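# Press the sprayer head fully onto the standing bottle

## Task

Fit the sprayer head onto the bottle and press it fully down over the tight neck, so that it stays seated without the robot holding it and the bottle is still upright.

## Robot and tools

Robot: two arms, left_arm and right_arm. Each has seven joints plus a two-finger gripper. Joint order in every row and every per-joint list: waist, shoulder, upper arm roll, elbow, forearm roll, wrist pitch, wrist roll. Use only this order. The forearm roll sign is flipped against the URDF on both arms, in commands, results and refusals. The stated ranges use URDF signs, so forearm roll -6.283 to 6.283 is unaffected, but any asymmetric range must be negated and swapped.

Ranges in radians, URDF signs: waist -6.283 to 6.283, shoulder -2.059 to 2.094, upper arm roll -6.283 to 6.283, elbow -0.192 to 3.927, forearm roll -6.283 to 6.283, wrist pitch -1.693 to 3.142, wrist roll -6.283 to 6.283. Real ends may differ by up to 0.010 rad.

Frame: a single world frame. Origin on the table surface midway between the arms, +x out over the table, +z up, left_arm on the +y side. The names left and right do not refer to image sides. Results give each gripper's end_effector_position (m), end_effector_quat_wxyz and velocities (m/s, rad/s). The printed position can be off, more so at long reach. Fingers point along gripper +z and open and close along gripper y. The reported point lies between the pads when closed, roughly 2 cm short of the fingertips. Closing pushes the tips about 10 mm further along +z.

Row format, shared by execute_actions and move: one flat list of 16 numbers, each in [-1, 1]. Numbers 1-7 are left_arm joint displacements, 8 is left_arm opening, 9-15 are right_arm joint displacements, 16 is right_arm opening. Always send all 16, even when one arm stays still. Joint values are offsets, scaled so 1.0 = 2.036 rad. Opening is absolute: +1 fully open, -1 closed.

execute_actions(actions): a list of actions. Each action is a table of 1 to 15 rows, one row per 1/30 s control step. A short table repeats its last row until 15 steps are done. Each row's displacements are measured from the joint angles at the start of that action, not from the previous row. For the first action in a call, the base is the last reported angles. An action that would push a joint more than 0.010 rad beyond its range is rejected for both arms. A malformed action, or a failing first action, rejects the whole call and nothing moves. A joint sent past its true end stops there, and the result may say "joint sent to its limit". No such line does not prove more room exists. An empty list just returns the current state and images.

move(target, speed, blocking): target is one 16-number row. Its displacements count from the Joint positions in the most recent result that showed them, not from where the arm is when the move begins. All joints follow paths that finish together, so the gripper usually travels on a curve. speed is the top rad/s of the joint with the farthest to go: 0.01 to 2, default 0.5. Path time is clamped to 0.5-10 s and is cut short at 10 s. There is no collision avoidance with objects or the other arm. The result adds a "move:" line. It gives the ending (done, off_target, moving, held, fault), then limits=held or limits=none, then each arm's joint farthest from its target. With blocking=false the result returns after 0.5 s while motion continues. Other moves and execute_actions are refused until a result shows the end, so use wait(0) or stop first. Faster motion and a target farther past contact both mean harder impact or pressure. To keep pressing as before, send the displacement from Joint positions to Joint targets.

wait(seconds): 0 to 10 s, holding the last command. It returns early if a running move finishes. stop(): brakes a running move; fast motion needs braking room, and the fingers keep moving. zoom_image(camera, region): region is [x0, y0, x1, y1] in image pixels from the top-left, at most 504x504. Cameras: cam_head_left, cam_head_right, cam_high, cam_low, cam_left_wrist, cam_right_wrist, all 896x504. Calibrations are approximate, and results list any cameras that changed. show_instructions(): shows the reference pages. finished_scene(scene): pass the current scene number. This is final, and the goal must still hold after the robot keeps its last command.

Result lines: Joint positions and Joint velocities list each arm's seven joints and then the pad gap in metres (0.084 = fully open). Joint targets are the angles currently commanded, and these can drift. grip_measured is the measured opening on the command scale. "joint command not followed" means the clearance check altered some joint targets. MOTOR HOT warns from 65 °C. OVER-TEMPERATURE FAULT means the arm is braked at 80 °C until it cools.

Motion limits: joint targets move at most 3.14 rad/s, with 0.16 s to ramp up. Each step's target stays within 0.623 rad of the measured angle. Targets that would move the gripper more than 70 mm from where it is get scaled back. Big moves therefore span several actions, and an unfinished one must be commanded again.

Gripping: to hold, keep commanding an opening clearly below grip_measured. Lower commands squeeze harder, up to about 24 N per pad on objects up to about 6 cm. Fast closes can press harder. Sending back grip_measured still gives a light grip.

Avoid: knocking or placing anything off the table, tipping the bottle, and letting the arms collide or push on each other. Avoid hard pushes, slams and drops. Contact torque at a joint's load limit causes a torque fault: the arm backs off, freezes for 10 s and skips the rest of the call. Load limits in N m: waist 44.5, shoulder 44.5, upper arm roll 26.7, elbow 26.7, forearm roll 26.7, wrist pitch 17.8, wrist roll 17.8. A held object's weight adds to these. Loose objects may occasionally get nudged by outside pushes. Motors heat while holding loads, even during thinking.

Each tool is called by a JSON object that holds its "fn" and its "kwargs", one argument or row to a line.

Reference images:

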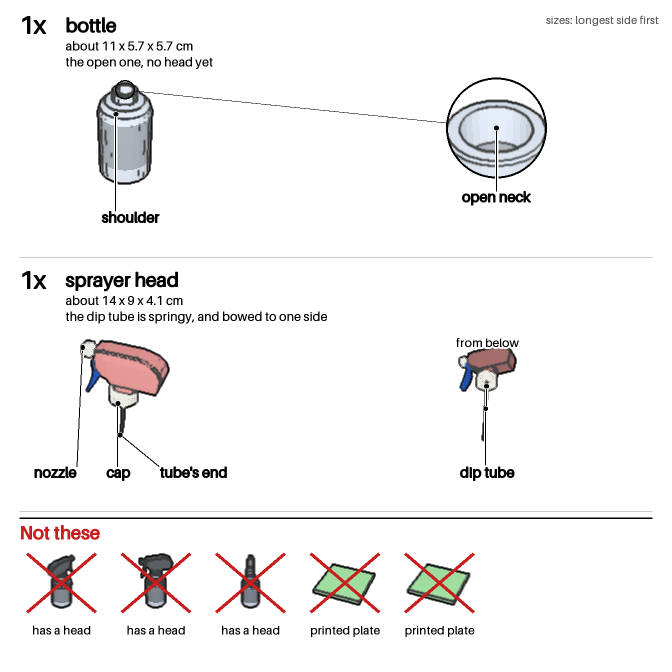

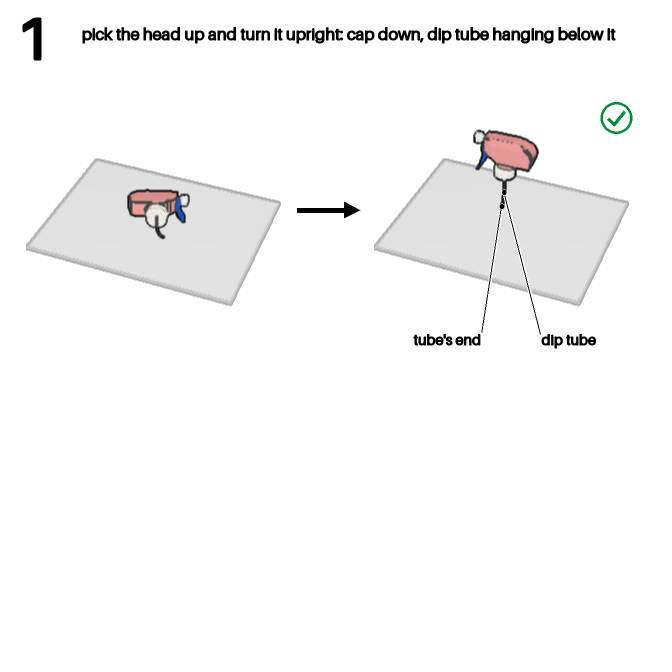

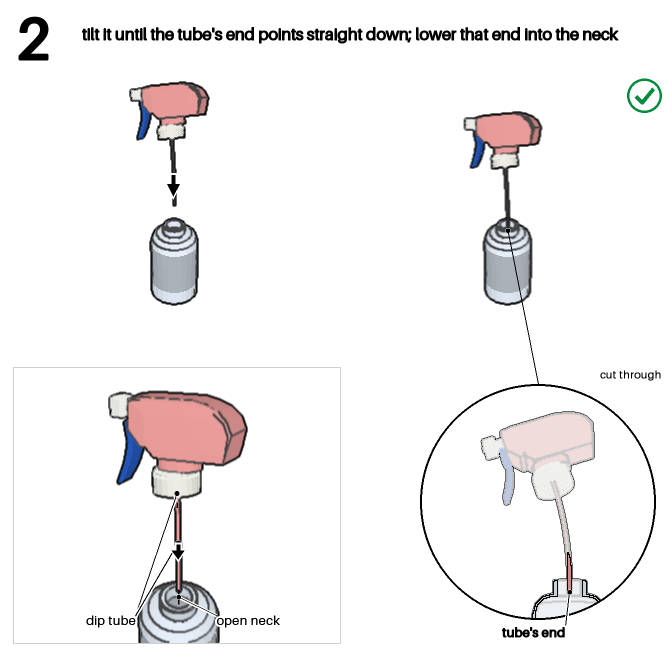

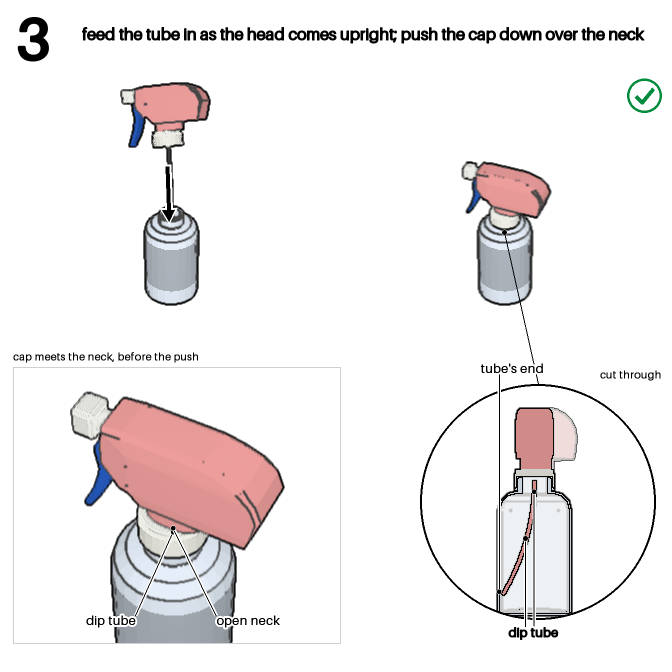

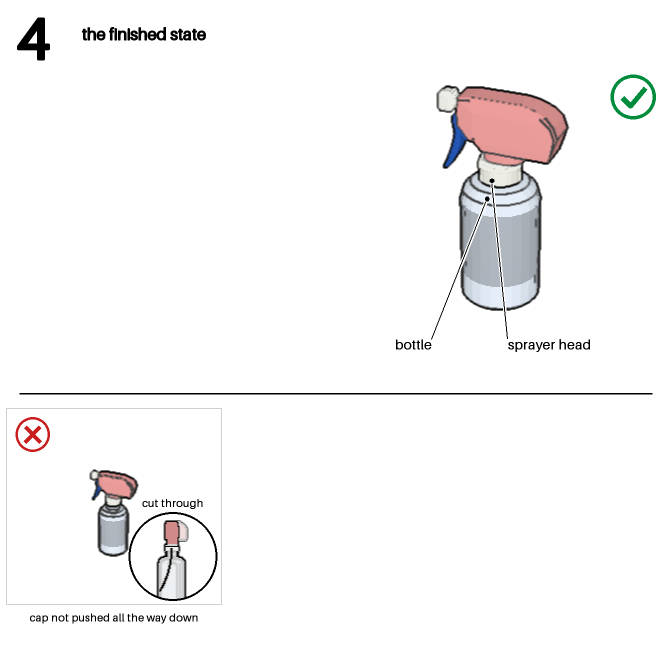

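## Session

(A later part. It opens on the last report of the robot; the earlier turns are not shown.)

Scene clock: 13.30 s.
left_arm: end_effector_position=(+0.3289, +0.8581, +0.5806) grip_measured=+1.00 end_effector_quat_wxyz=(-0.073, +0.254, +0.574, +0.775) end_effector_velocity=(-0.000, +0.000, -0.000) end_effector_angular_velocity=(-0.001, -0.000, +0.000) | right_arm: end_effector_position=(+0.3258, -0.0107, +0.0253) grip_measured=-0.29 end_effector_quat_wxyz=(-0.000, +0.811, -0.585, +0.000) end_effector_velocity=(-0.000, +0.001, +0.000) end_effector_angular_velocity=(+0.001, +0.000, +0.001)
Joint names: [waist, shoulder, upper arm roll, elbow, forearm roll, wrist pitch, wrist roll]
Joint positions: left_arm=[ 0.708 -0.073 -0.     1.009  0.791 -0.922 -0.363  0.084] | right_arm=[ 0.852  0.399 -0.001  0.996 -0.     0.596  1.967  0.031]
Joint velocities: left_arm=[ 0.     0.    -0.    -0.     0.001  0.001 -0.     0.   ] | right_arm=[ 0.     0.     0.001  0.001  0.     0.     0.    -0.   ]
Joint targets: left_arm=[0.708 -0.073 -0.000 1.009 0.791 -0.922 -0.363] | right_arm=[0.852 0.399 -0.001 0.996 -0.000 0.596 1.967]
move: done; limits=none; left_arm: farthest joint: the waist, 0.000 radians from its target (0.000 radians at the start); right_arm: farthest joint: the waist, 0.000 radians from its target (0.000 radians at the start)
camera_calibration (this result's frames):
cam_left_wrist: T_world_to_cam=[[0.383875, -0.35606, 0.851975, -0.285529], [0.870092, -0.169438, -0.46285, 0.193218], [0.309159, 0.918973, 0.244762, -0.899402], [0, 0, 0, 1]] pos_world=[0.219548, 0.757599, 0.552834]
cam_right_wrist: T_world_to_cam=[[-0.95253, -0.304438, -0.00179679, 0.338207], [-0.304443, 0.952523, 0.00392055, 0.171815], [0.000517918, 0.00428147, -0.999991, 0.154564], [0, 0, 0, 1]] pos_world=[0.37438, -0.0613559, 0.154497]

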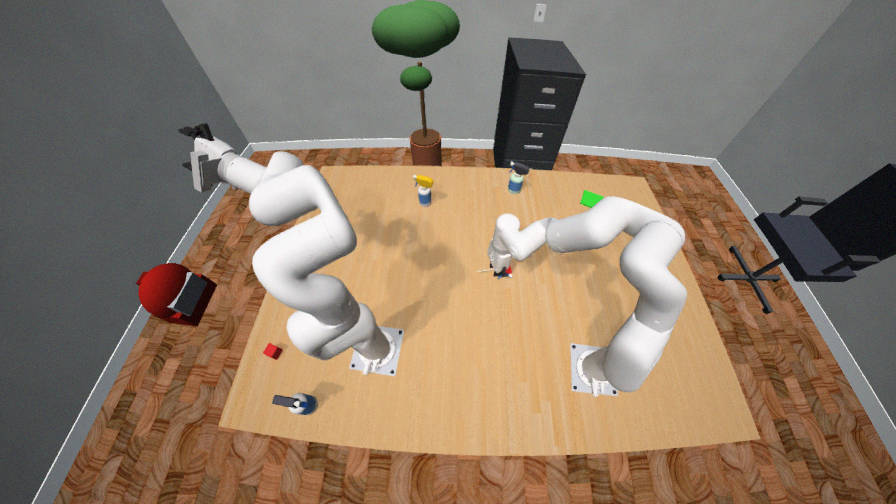

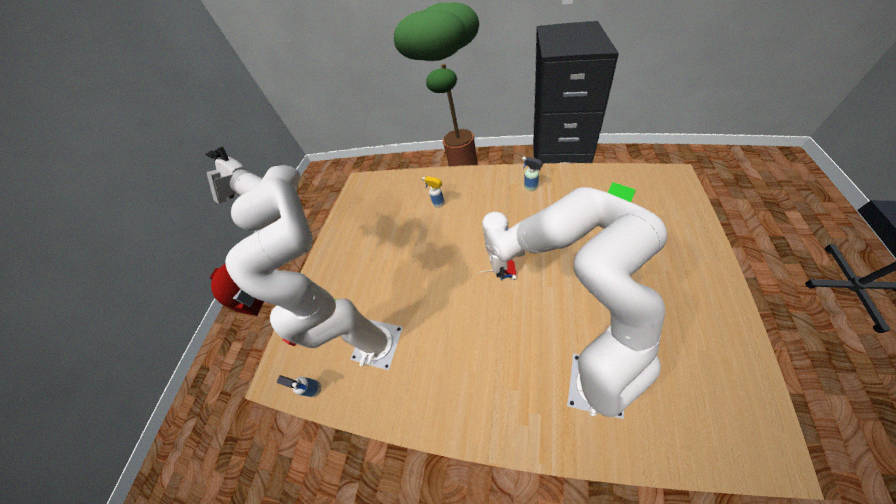

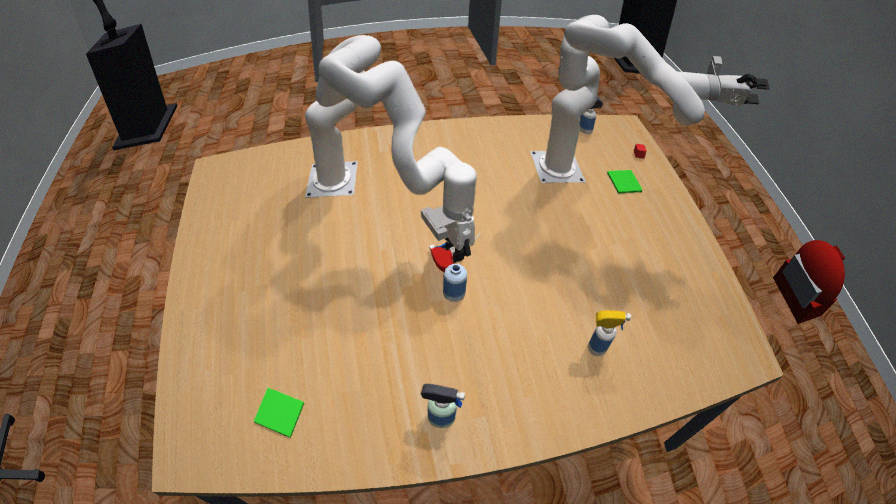

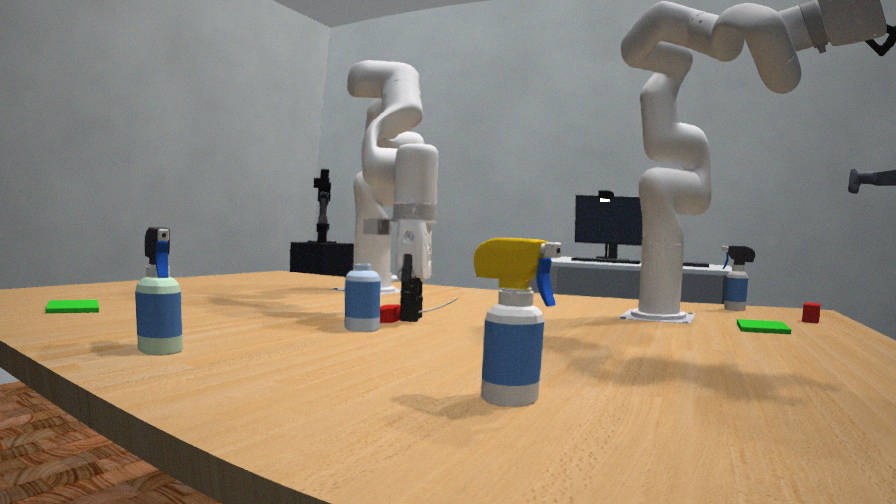

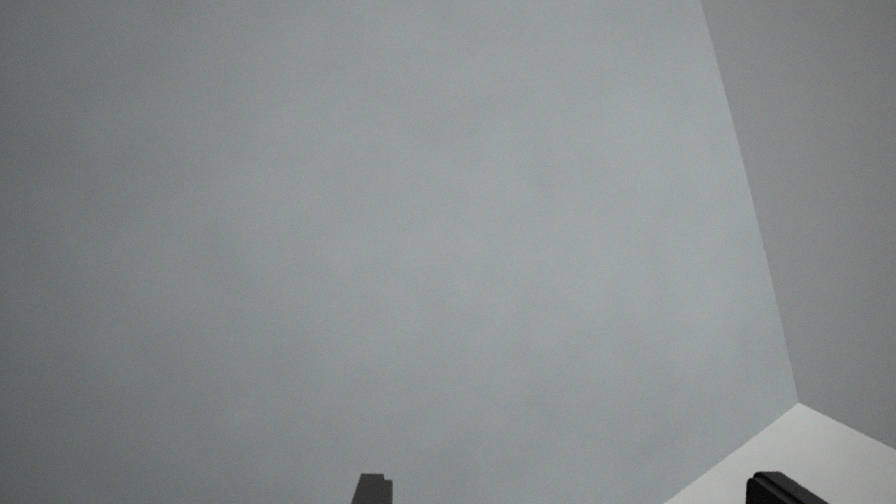

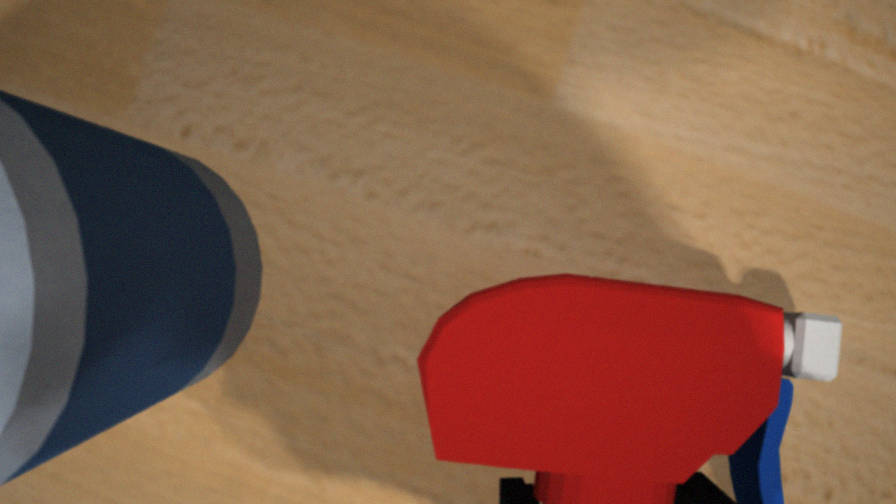

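{"fn": "move", "kwargs": {
  "target": [0,0,0,0,0,0,0,1,0,-0.25,0,0,0,0.2,0,-0.7]
}}

{"fn": "move", "kwargs": {
  "target": [0,0,0,0,0,0,0,1,0,0,0,-0.08,1,0,0.25,-0.7],
  "speed": 0.9
}}

{"fn": "move", "kwargs": {
  "target": [0,0,0,0,0,0,0,1,-0.0742,0.1316,0,-0.0834,0.543,0.0305,0.262,-0.7],
  "speed": 0.7
}}

{"fn": "zoom_image", "kwargs": {
  "camera": "cam_low",
  "region": [290,150,450,300]
}}

{"fn": "zoom_image", "kwargs": {
  "camera": "cam_high",
  "region": [400,190,520,300]
}}

Scene clock: 15.60 s.
left_arm: end_effector_position=(+0.3289, +0.8581, +0.5806) grip_measured=+1.00 end_effector_quat_wxyz=(-0.073, +0.254, +0.574, +0.775) end_effector_velocity=(-0.000, +0.000, -0.000) end_effector_angular_velocity=(-0.000, +0.000, +0.000) | right_arm: end_effector_position=(+0.3011, -0.0322, +0.2368) grip_measured=-0.29 end_effector_quat_wxyz=(-0.050, +0.810, -0.584, +0.011) end_effector_velocity=(+0.001, -0.001, +0.002) end_effector_angular_velocity=(+0.002, -0.003, -0.002)
Joint names: [waist, shoulder, upper arm roll, elbow, forearm roll, wrist pitch, wrist roll]
Joint positions: left_arm=[ 0.708 -0.073 -0.     1.009  0.791 -0.922 -0.363  0.084] | right_arm=[ 0.852 -0.109 -0.001  0.996 -0.     1.003  1.967  0.031]
Joint velocities: left_arm=[ 0.  0.  0. -0.  0.  0.  0.  0.] | right_arm=[-0.    -0.004 -0.003  0.001  0.     0.001 -0.     0.   ]
Joint targets: left_arm=[0.708 -0.073 -0.000 1.009 0.791 -0.922 -0.363] | right_arm=[0.852 -0.109 -0.001 0.996 -0.000 1.003 1.967]
move: done; limits=none; left_arm: farthest joint: the waist, 0.000 radians from its target (0.000 radians at the start); right_arm: farthest joint: the shoulder, 0.001 radians from its target (0.509 radians at the start)
camera_calibration (this result's frames):
cam_left_wrist: T_world_to_cam=[[0.383875, -0.35606, 0.851975, -0.285529], [0.870092, -0.169438, -0.46285, 0.193218], [0.309159, 0.918974, 0.244762, -0.899402], [0, 0, 0, 1]] pos_world=[0.219548, 0.757599, 0.552834]
cam_right_wrist: T_world_to_cam=[[-0.948904, -0.301207, -0.0941091, 0.329396], [-0.306268, 0.950898, 0.0446448, 0.174735], [0.0760408, 0.0711862, -0.99456, 0.344321], [0, 0, 0, 1]] pos_world=[0.339898, -0.0914498, 0.365646]

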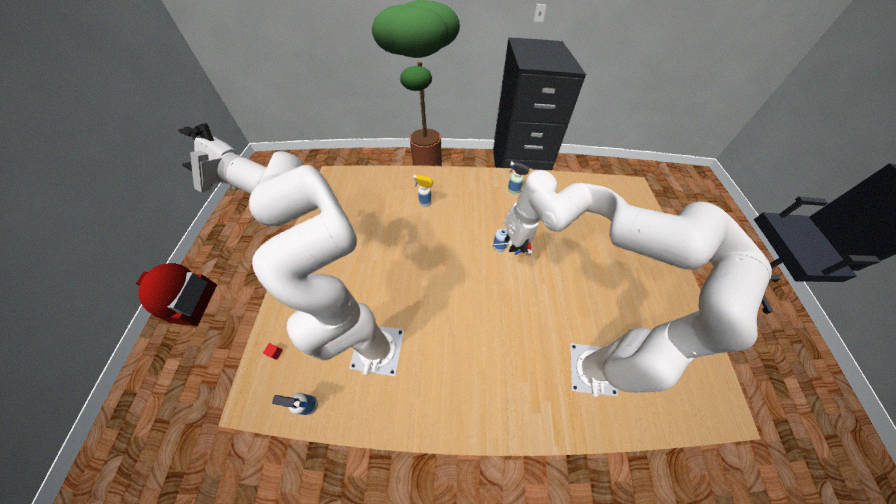

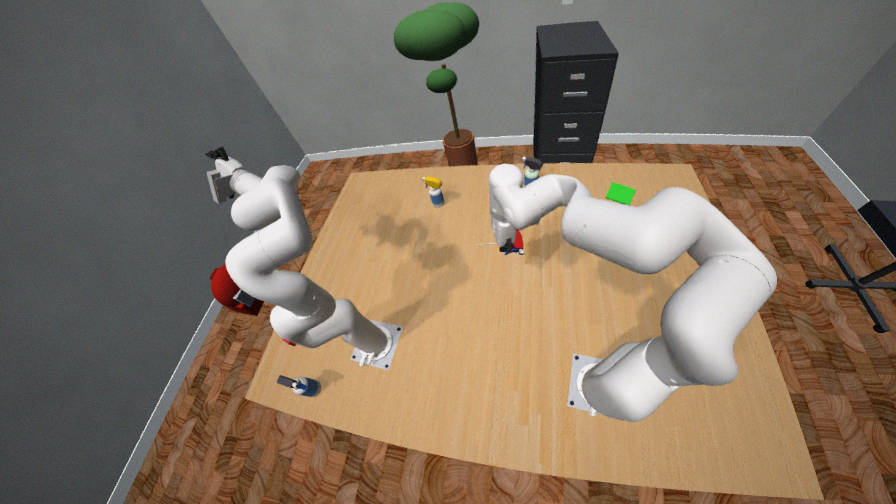

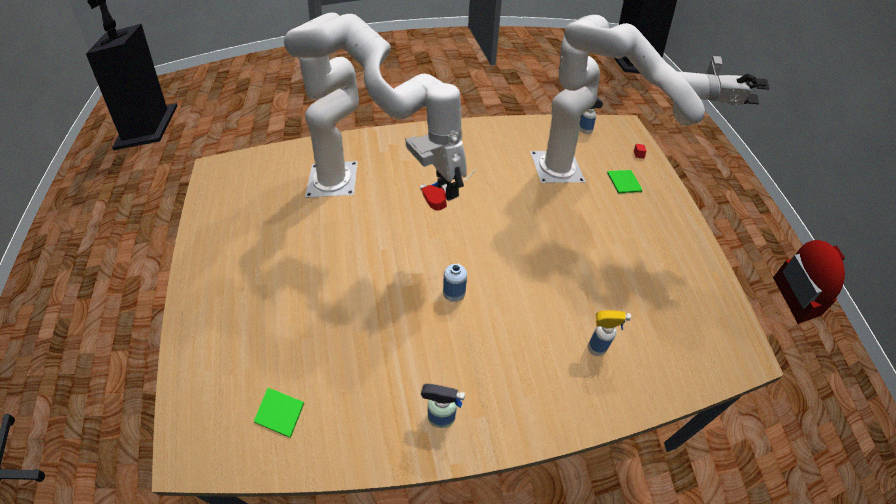

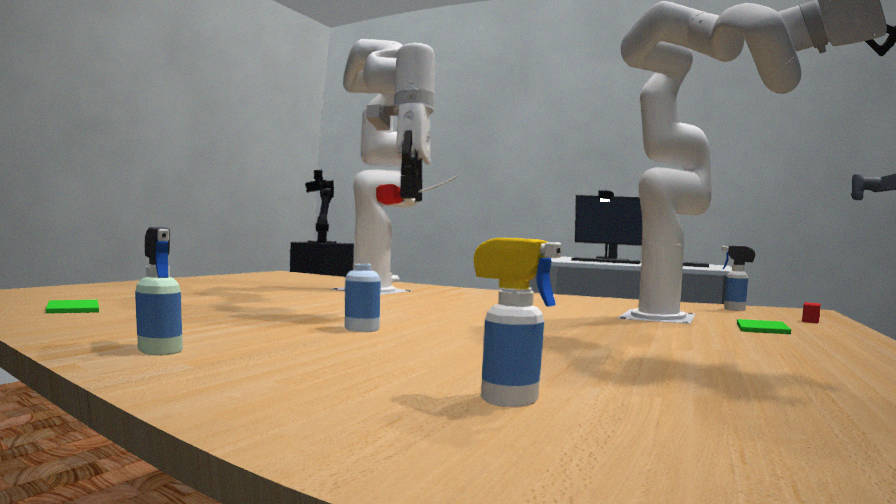

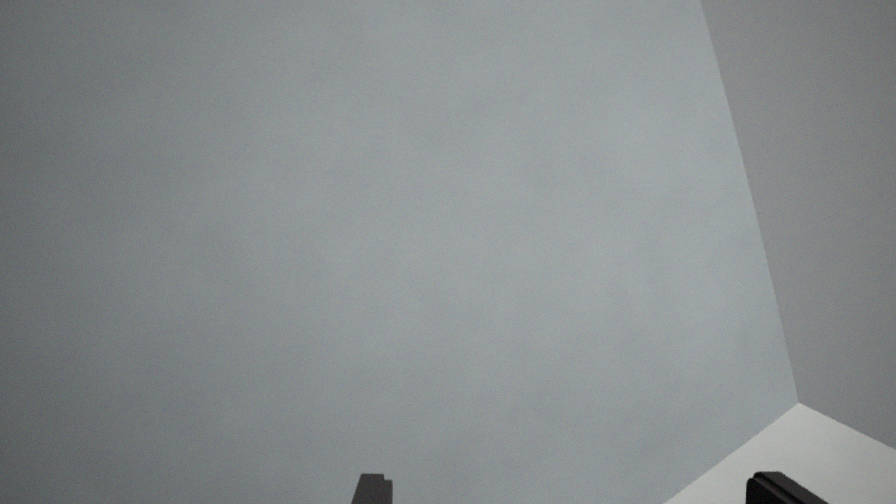

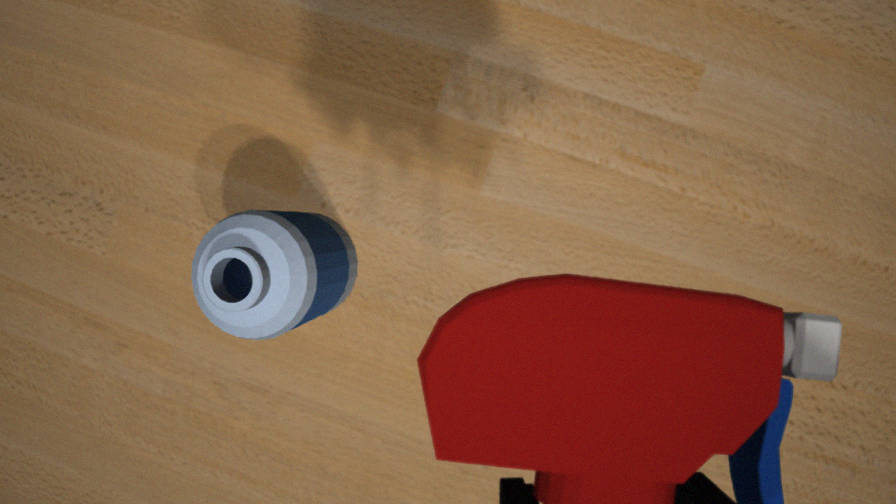

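Scene clock: 18.63 s.
left_arm: end_effector_position=(+0.3289, +0.8581, +0.5806) grip_measured=+1.00 end_effector_quat_wxyz=(-0.073, +0.254, +0.574, +0.775) end_effector_velocity=(+0.000, +0.000, -0.000) end_effector_angular_velocity=(-0.000, +0.001, +0.000) | right_arm: end_effector_position=(+0.4671, -0.0903, +0.3698) grip_measured=-0.29 end_effector_quat_wxyz=(-0.002, +0.704, -0.099, +0.703) end_effector_velocity=(+0.000, -0.001, -0.000) end_effector_angular_velocity=(-0.002, -0.001, -0.001)
Joint names: [waist, shoulder, upper arm roll, elbow, forearm roll, wrist pitch, wrist roll]
Joint positions: left_arm=[ 0.708 -0.073 -0.     1.009  0.791 -0.922 -0.363  0.084] | right_arm=[ 0.852 -0.109 -0.001  0.833  2.035  1.003  2.476  0.031]
Joint velocities: left_arm=[ 0.  0.  0. -0. -0.  0. -0.  0.] | right_arm=[ 0.     0.    -0.002 -0.001  0.002  0.     0.    -0.   ]
Joint targets: left_arm=[0.708 -0.073 -0.000 1.009 0.791 -0.922 -0.363] | right_arm=[0.852 -0.109 -0.001 0.833 2.036 1.003 2.476]
move: done; limits=none; left_arm: farthest joint: the waist, 0.000 radians from its target (0.000 radians at the start); right_arm: farthest joint: the waist, 0.000 radians from its target (0.000 radians at the start)
camera_calibration (this result's frames):
cam_left_wrist: T_world_to_cam=[[0.383875, -0.35606, 0.851975, -0.285529], [0.870092, -0.169438, -0.46285, 0.193218], [0.309159, 0.918973, 0.244762, -0.899402], [0, 0, 0, 1]] pos_world=[0.219548, 0.757599, 0.552834]
cam_right_wrist: T_world_to_cam=[[-0.13472, -0.978831, -0.154082, 0.0626511], [0.00576006, 0.154723, -0.987941, 0.439102], [0.990867, -0.133983, -0.0152062, -0.339919], [0, 0, 0, 1]] pos_world=[0.342726, -0.0521579, 0.438291]

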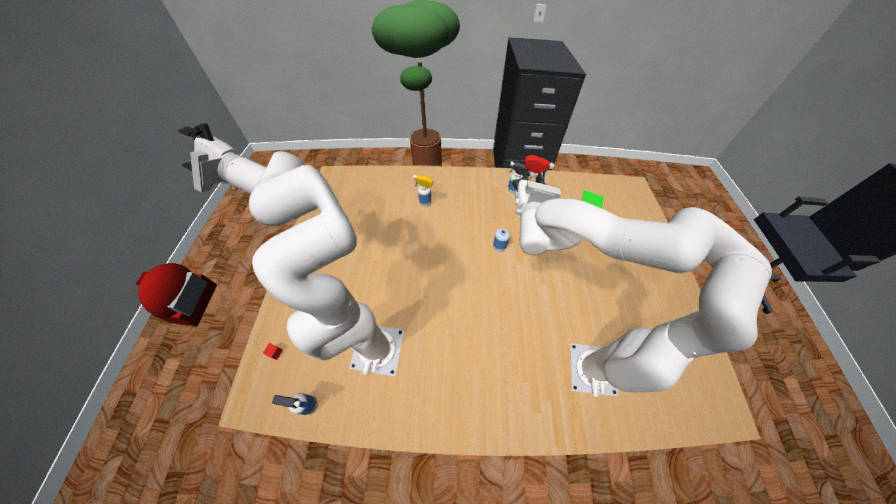

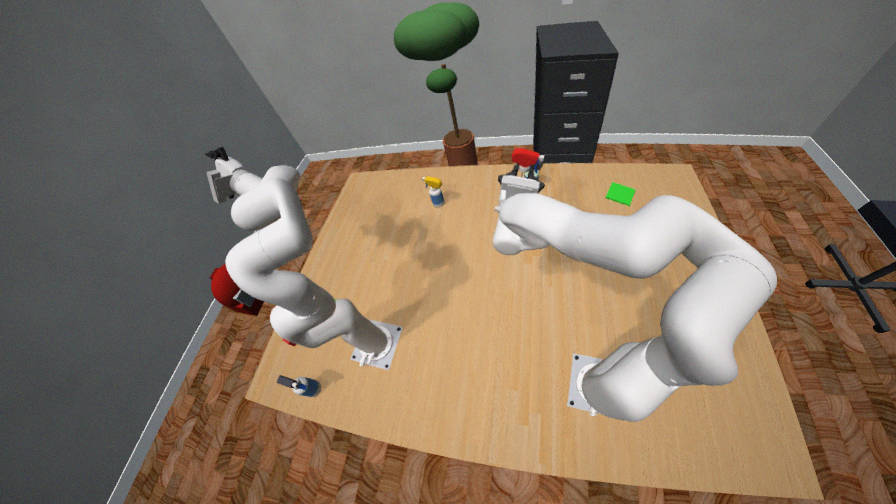

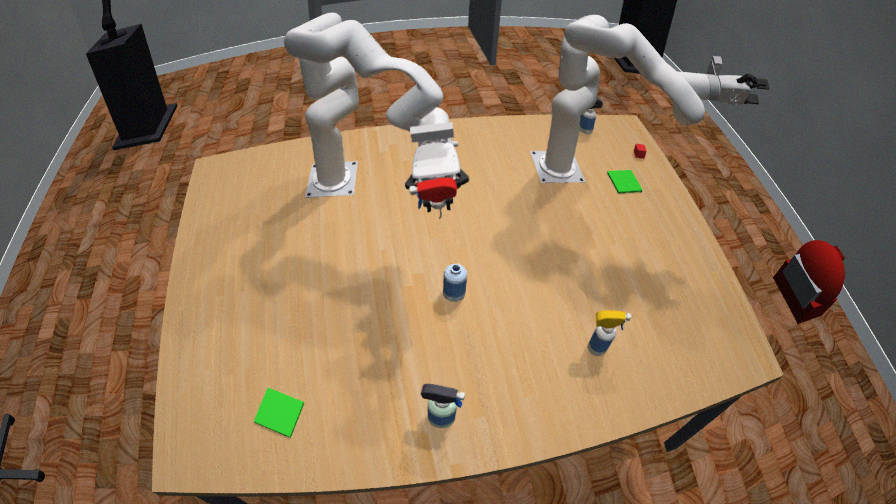

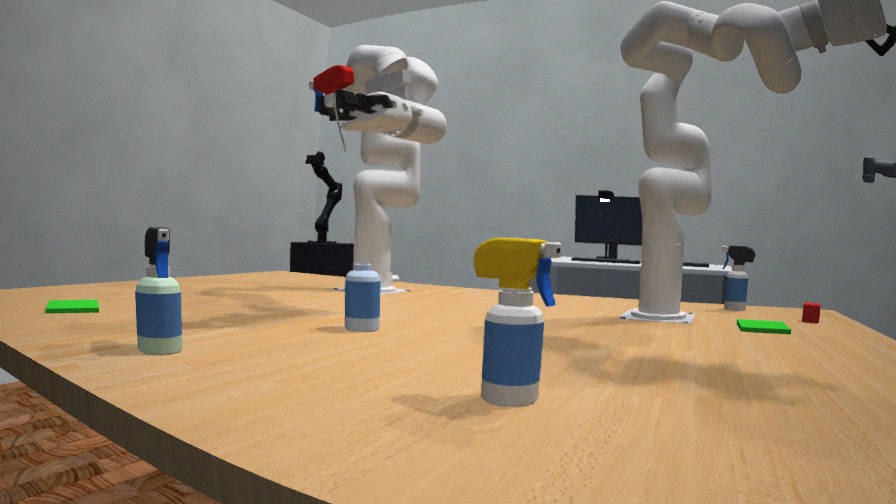

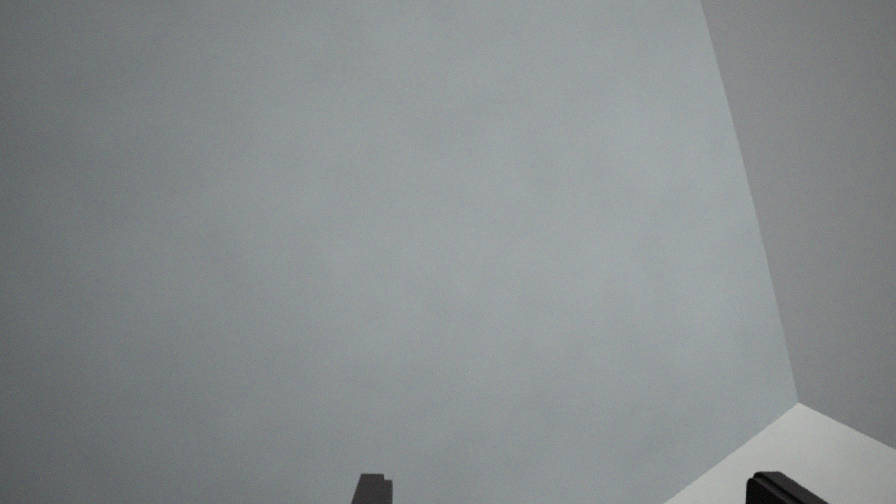

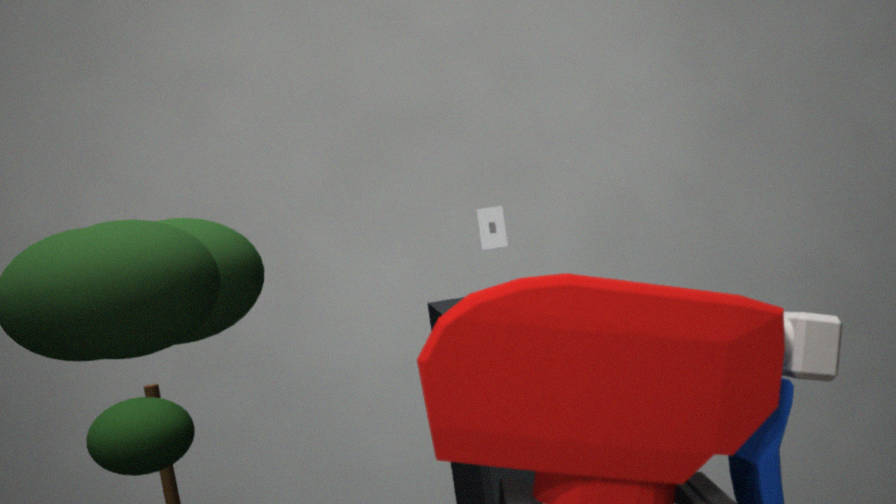

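Scene clock: 20.90 s.
left_arm: end_effector_position=(+0.3289, +0.8581, +0.5806) grip_measured=+1.00 end_effector_quat_wxyz=(-0.073, +0.254, +0.574, +0.775) end_effector_velocity=(-0.001, +0.000, +0.000) end_effector_angular_velocity=(+0.001, -0.001, +0.001) | right_arm: end_effector_position=(+0.4447, -0.0235, +0.2092) grip_measured=-0.29 end_effector_quat_wxyz=(-0.152, +0.665, +0.242, +0.690) end_effector_velocity=(-0.000, -0.001, -0.001) end_effector_angular_velocity=(-0.002, +0.002, +0.000)
Joint names: [waist, shoulder, upper arm roll, elbow, forearm roll, wrist pitch, wrist roll]
Joint positions: left_arm=[ 0.708 -0.073 -0.     1.009  0.791 -0.922 -0.363  0.084] | right_arm=[ 0.701  0.159 -0.001  0.663  3.14   1.065  3.009  0.031]
Joint velocities: left_arm=[ 0.001 -0.001 -0.    -0.     0.    -0.001 -0.     0.   ] | right_arm=[-0.     0.001 -0.002 -0.001  0.002 -0.     0.001 -0.   ]
Joint targets: left_arm=[0.708 -0.073 -0.000 1.009 0.791 -0.922 -0.363] | right_arm=[0.701 0.159 -0.001 0.663 3.141 1.065 3.009]
move: done; limits=none; left_arm: farthest joint: the waist, 0.000 radians from its target (0.000 radians at the start); right_arm: farthest joint: the waist, 0.000 radians from its target (0.151 radians at the start)
camera_calibration (this result's frames):
cam_left_wrist: T_world_to_cam=[[0.383875, -0.35606, 0.851975, -0.285529], [0.870092, -0.169438, -0.46285, 0.193218], [0.309159, 0.918973, 0.244762, -0.899402], [0, 0, 0, 1]] pos_world=[0.219548, 0.757599, 0.552834]
cam_right_wrist: T_world_to_cam=[[0.533005, -0.837616, 0.119604, -0.250593], [0.0594156, -0.103956, -0.992806, 0.241381], [0.844024, 0.536276, -0.00564143, -0.232164], [0, 0, 0, 1]] pos_world=[0.315178, -0.0603037, 0.268306]

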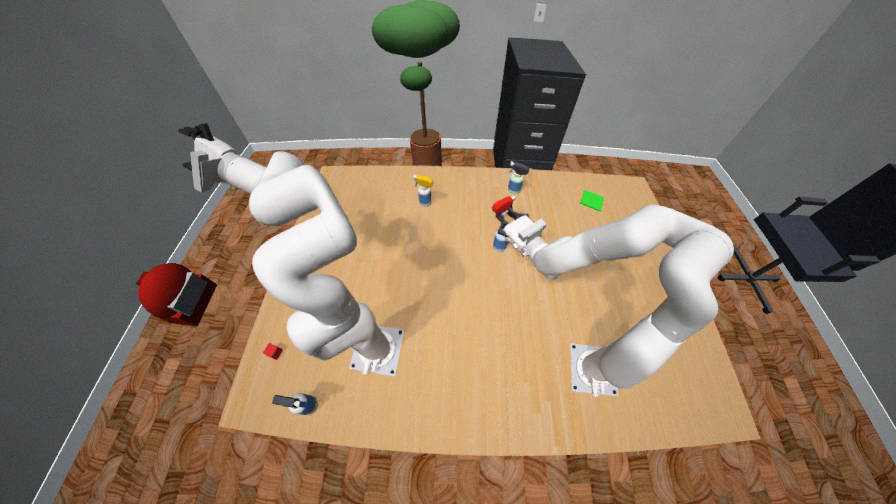

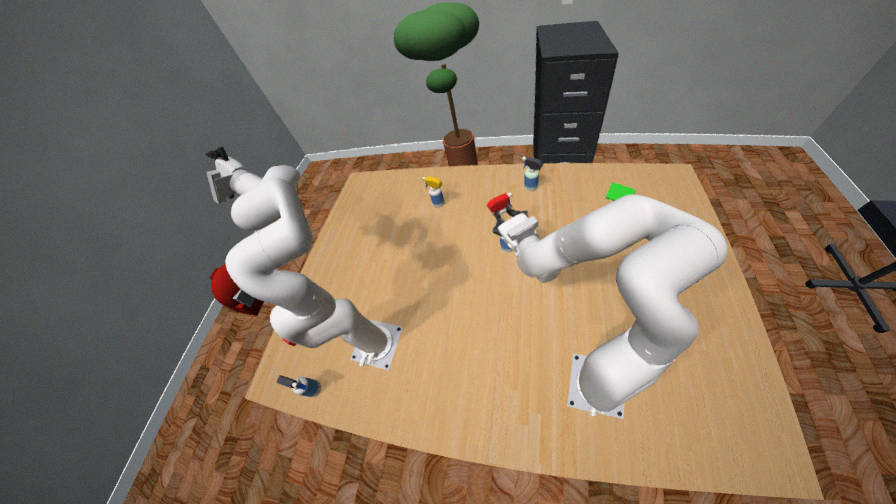

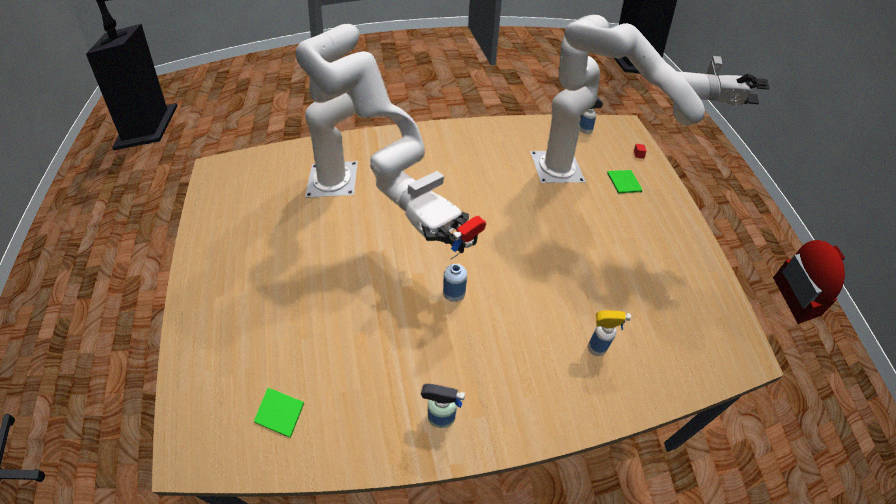

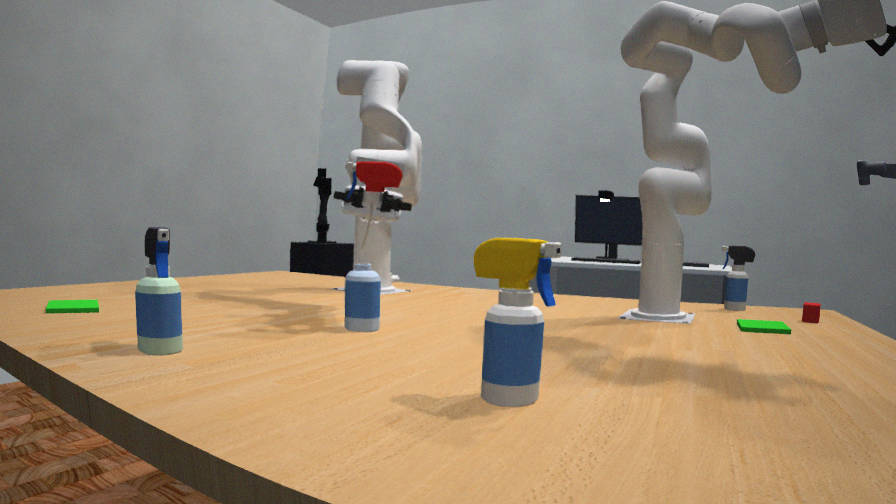

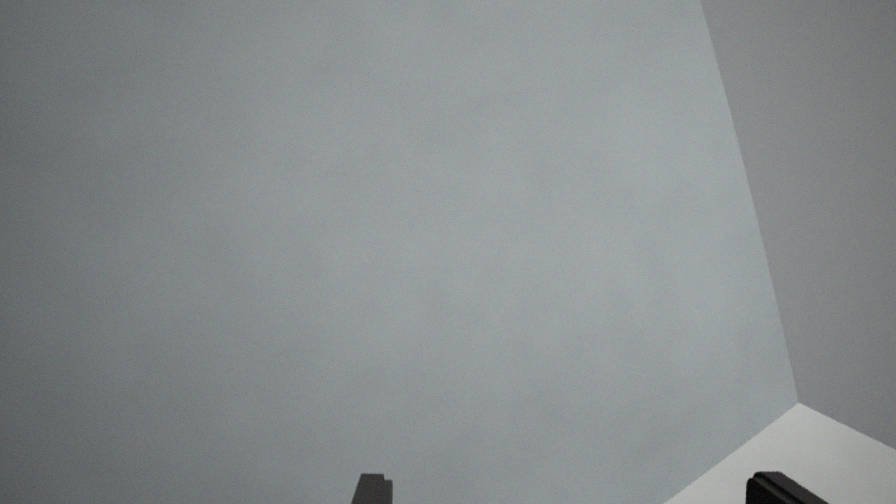

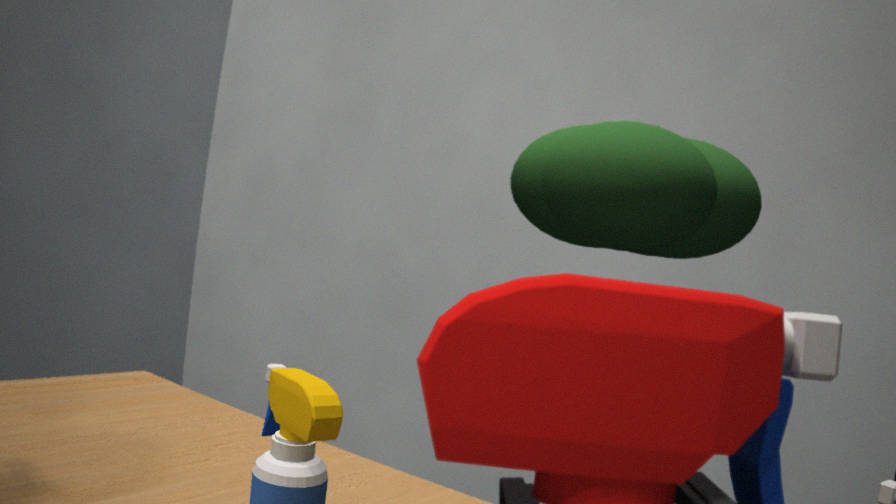

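Region (290, 150, 450, 300) of cam_low's 896x504 image, scaled by 3.150, with more detail than that image has; it fills the top 472 rows of this view, and the rest is white.

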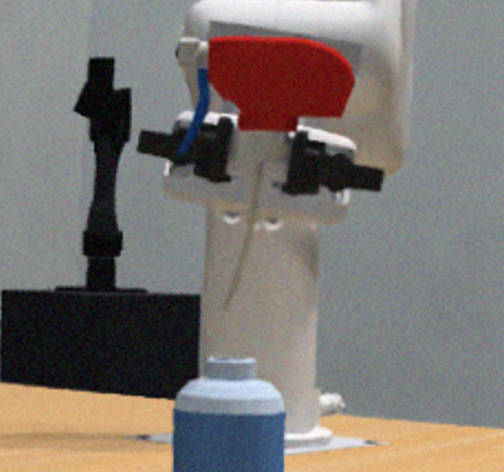

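Region (400, 190, 520, 300) of cam_high's 896x504 image, scaled by 4.200, with more detail than that image has; it fills the top 462 rows of this view, and the rest is white.

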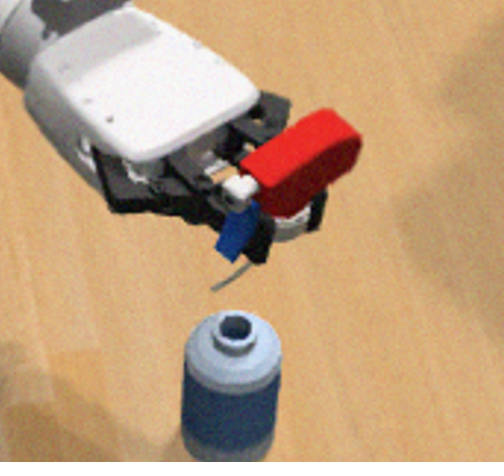

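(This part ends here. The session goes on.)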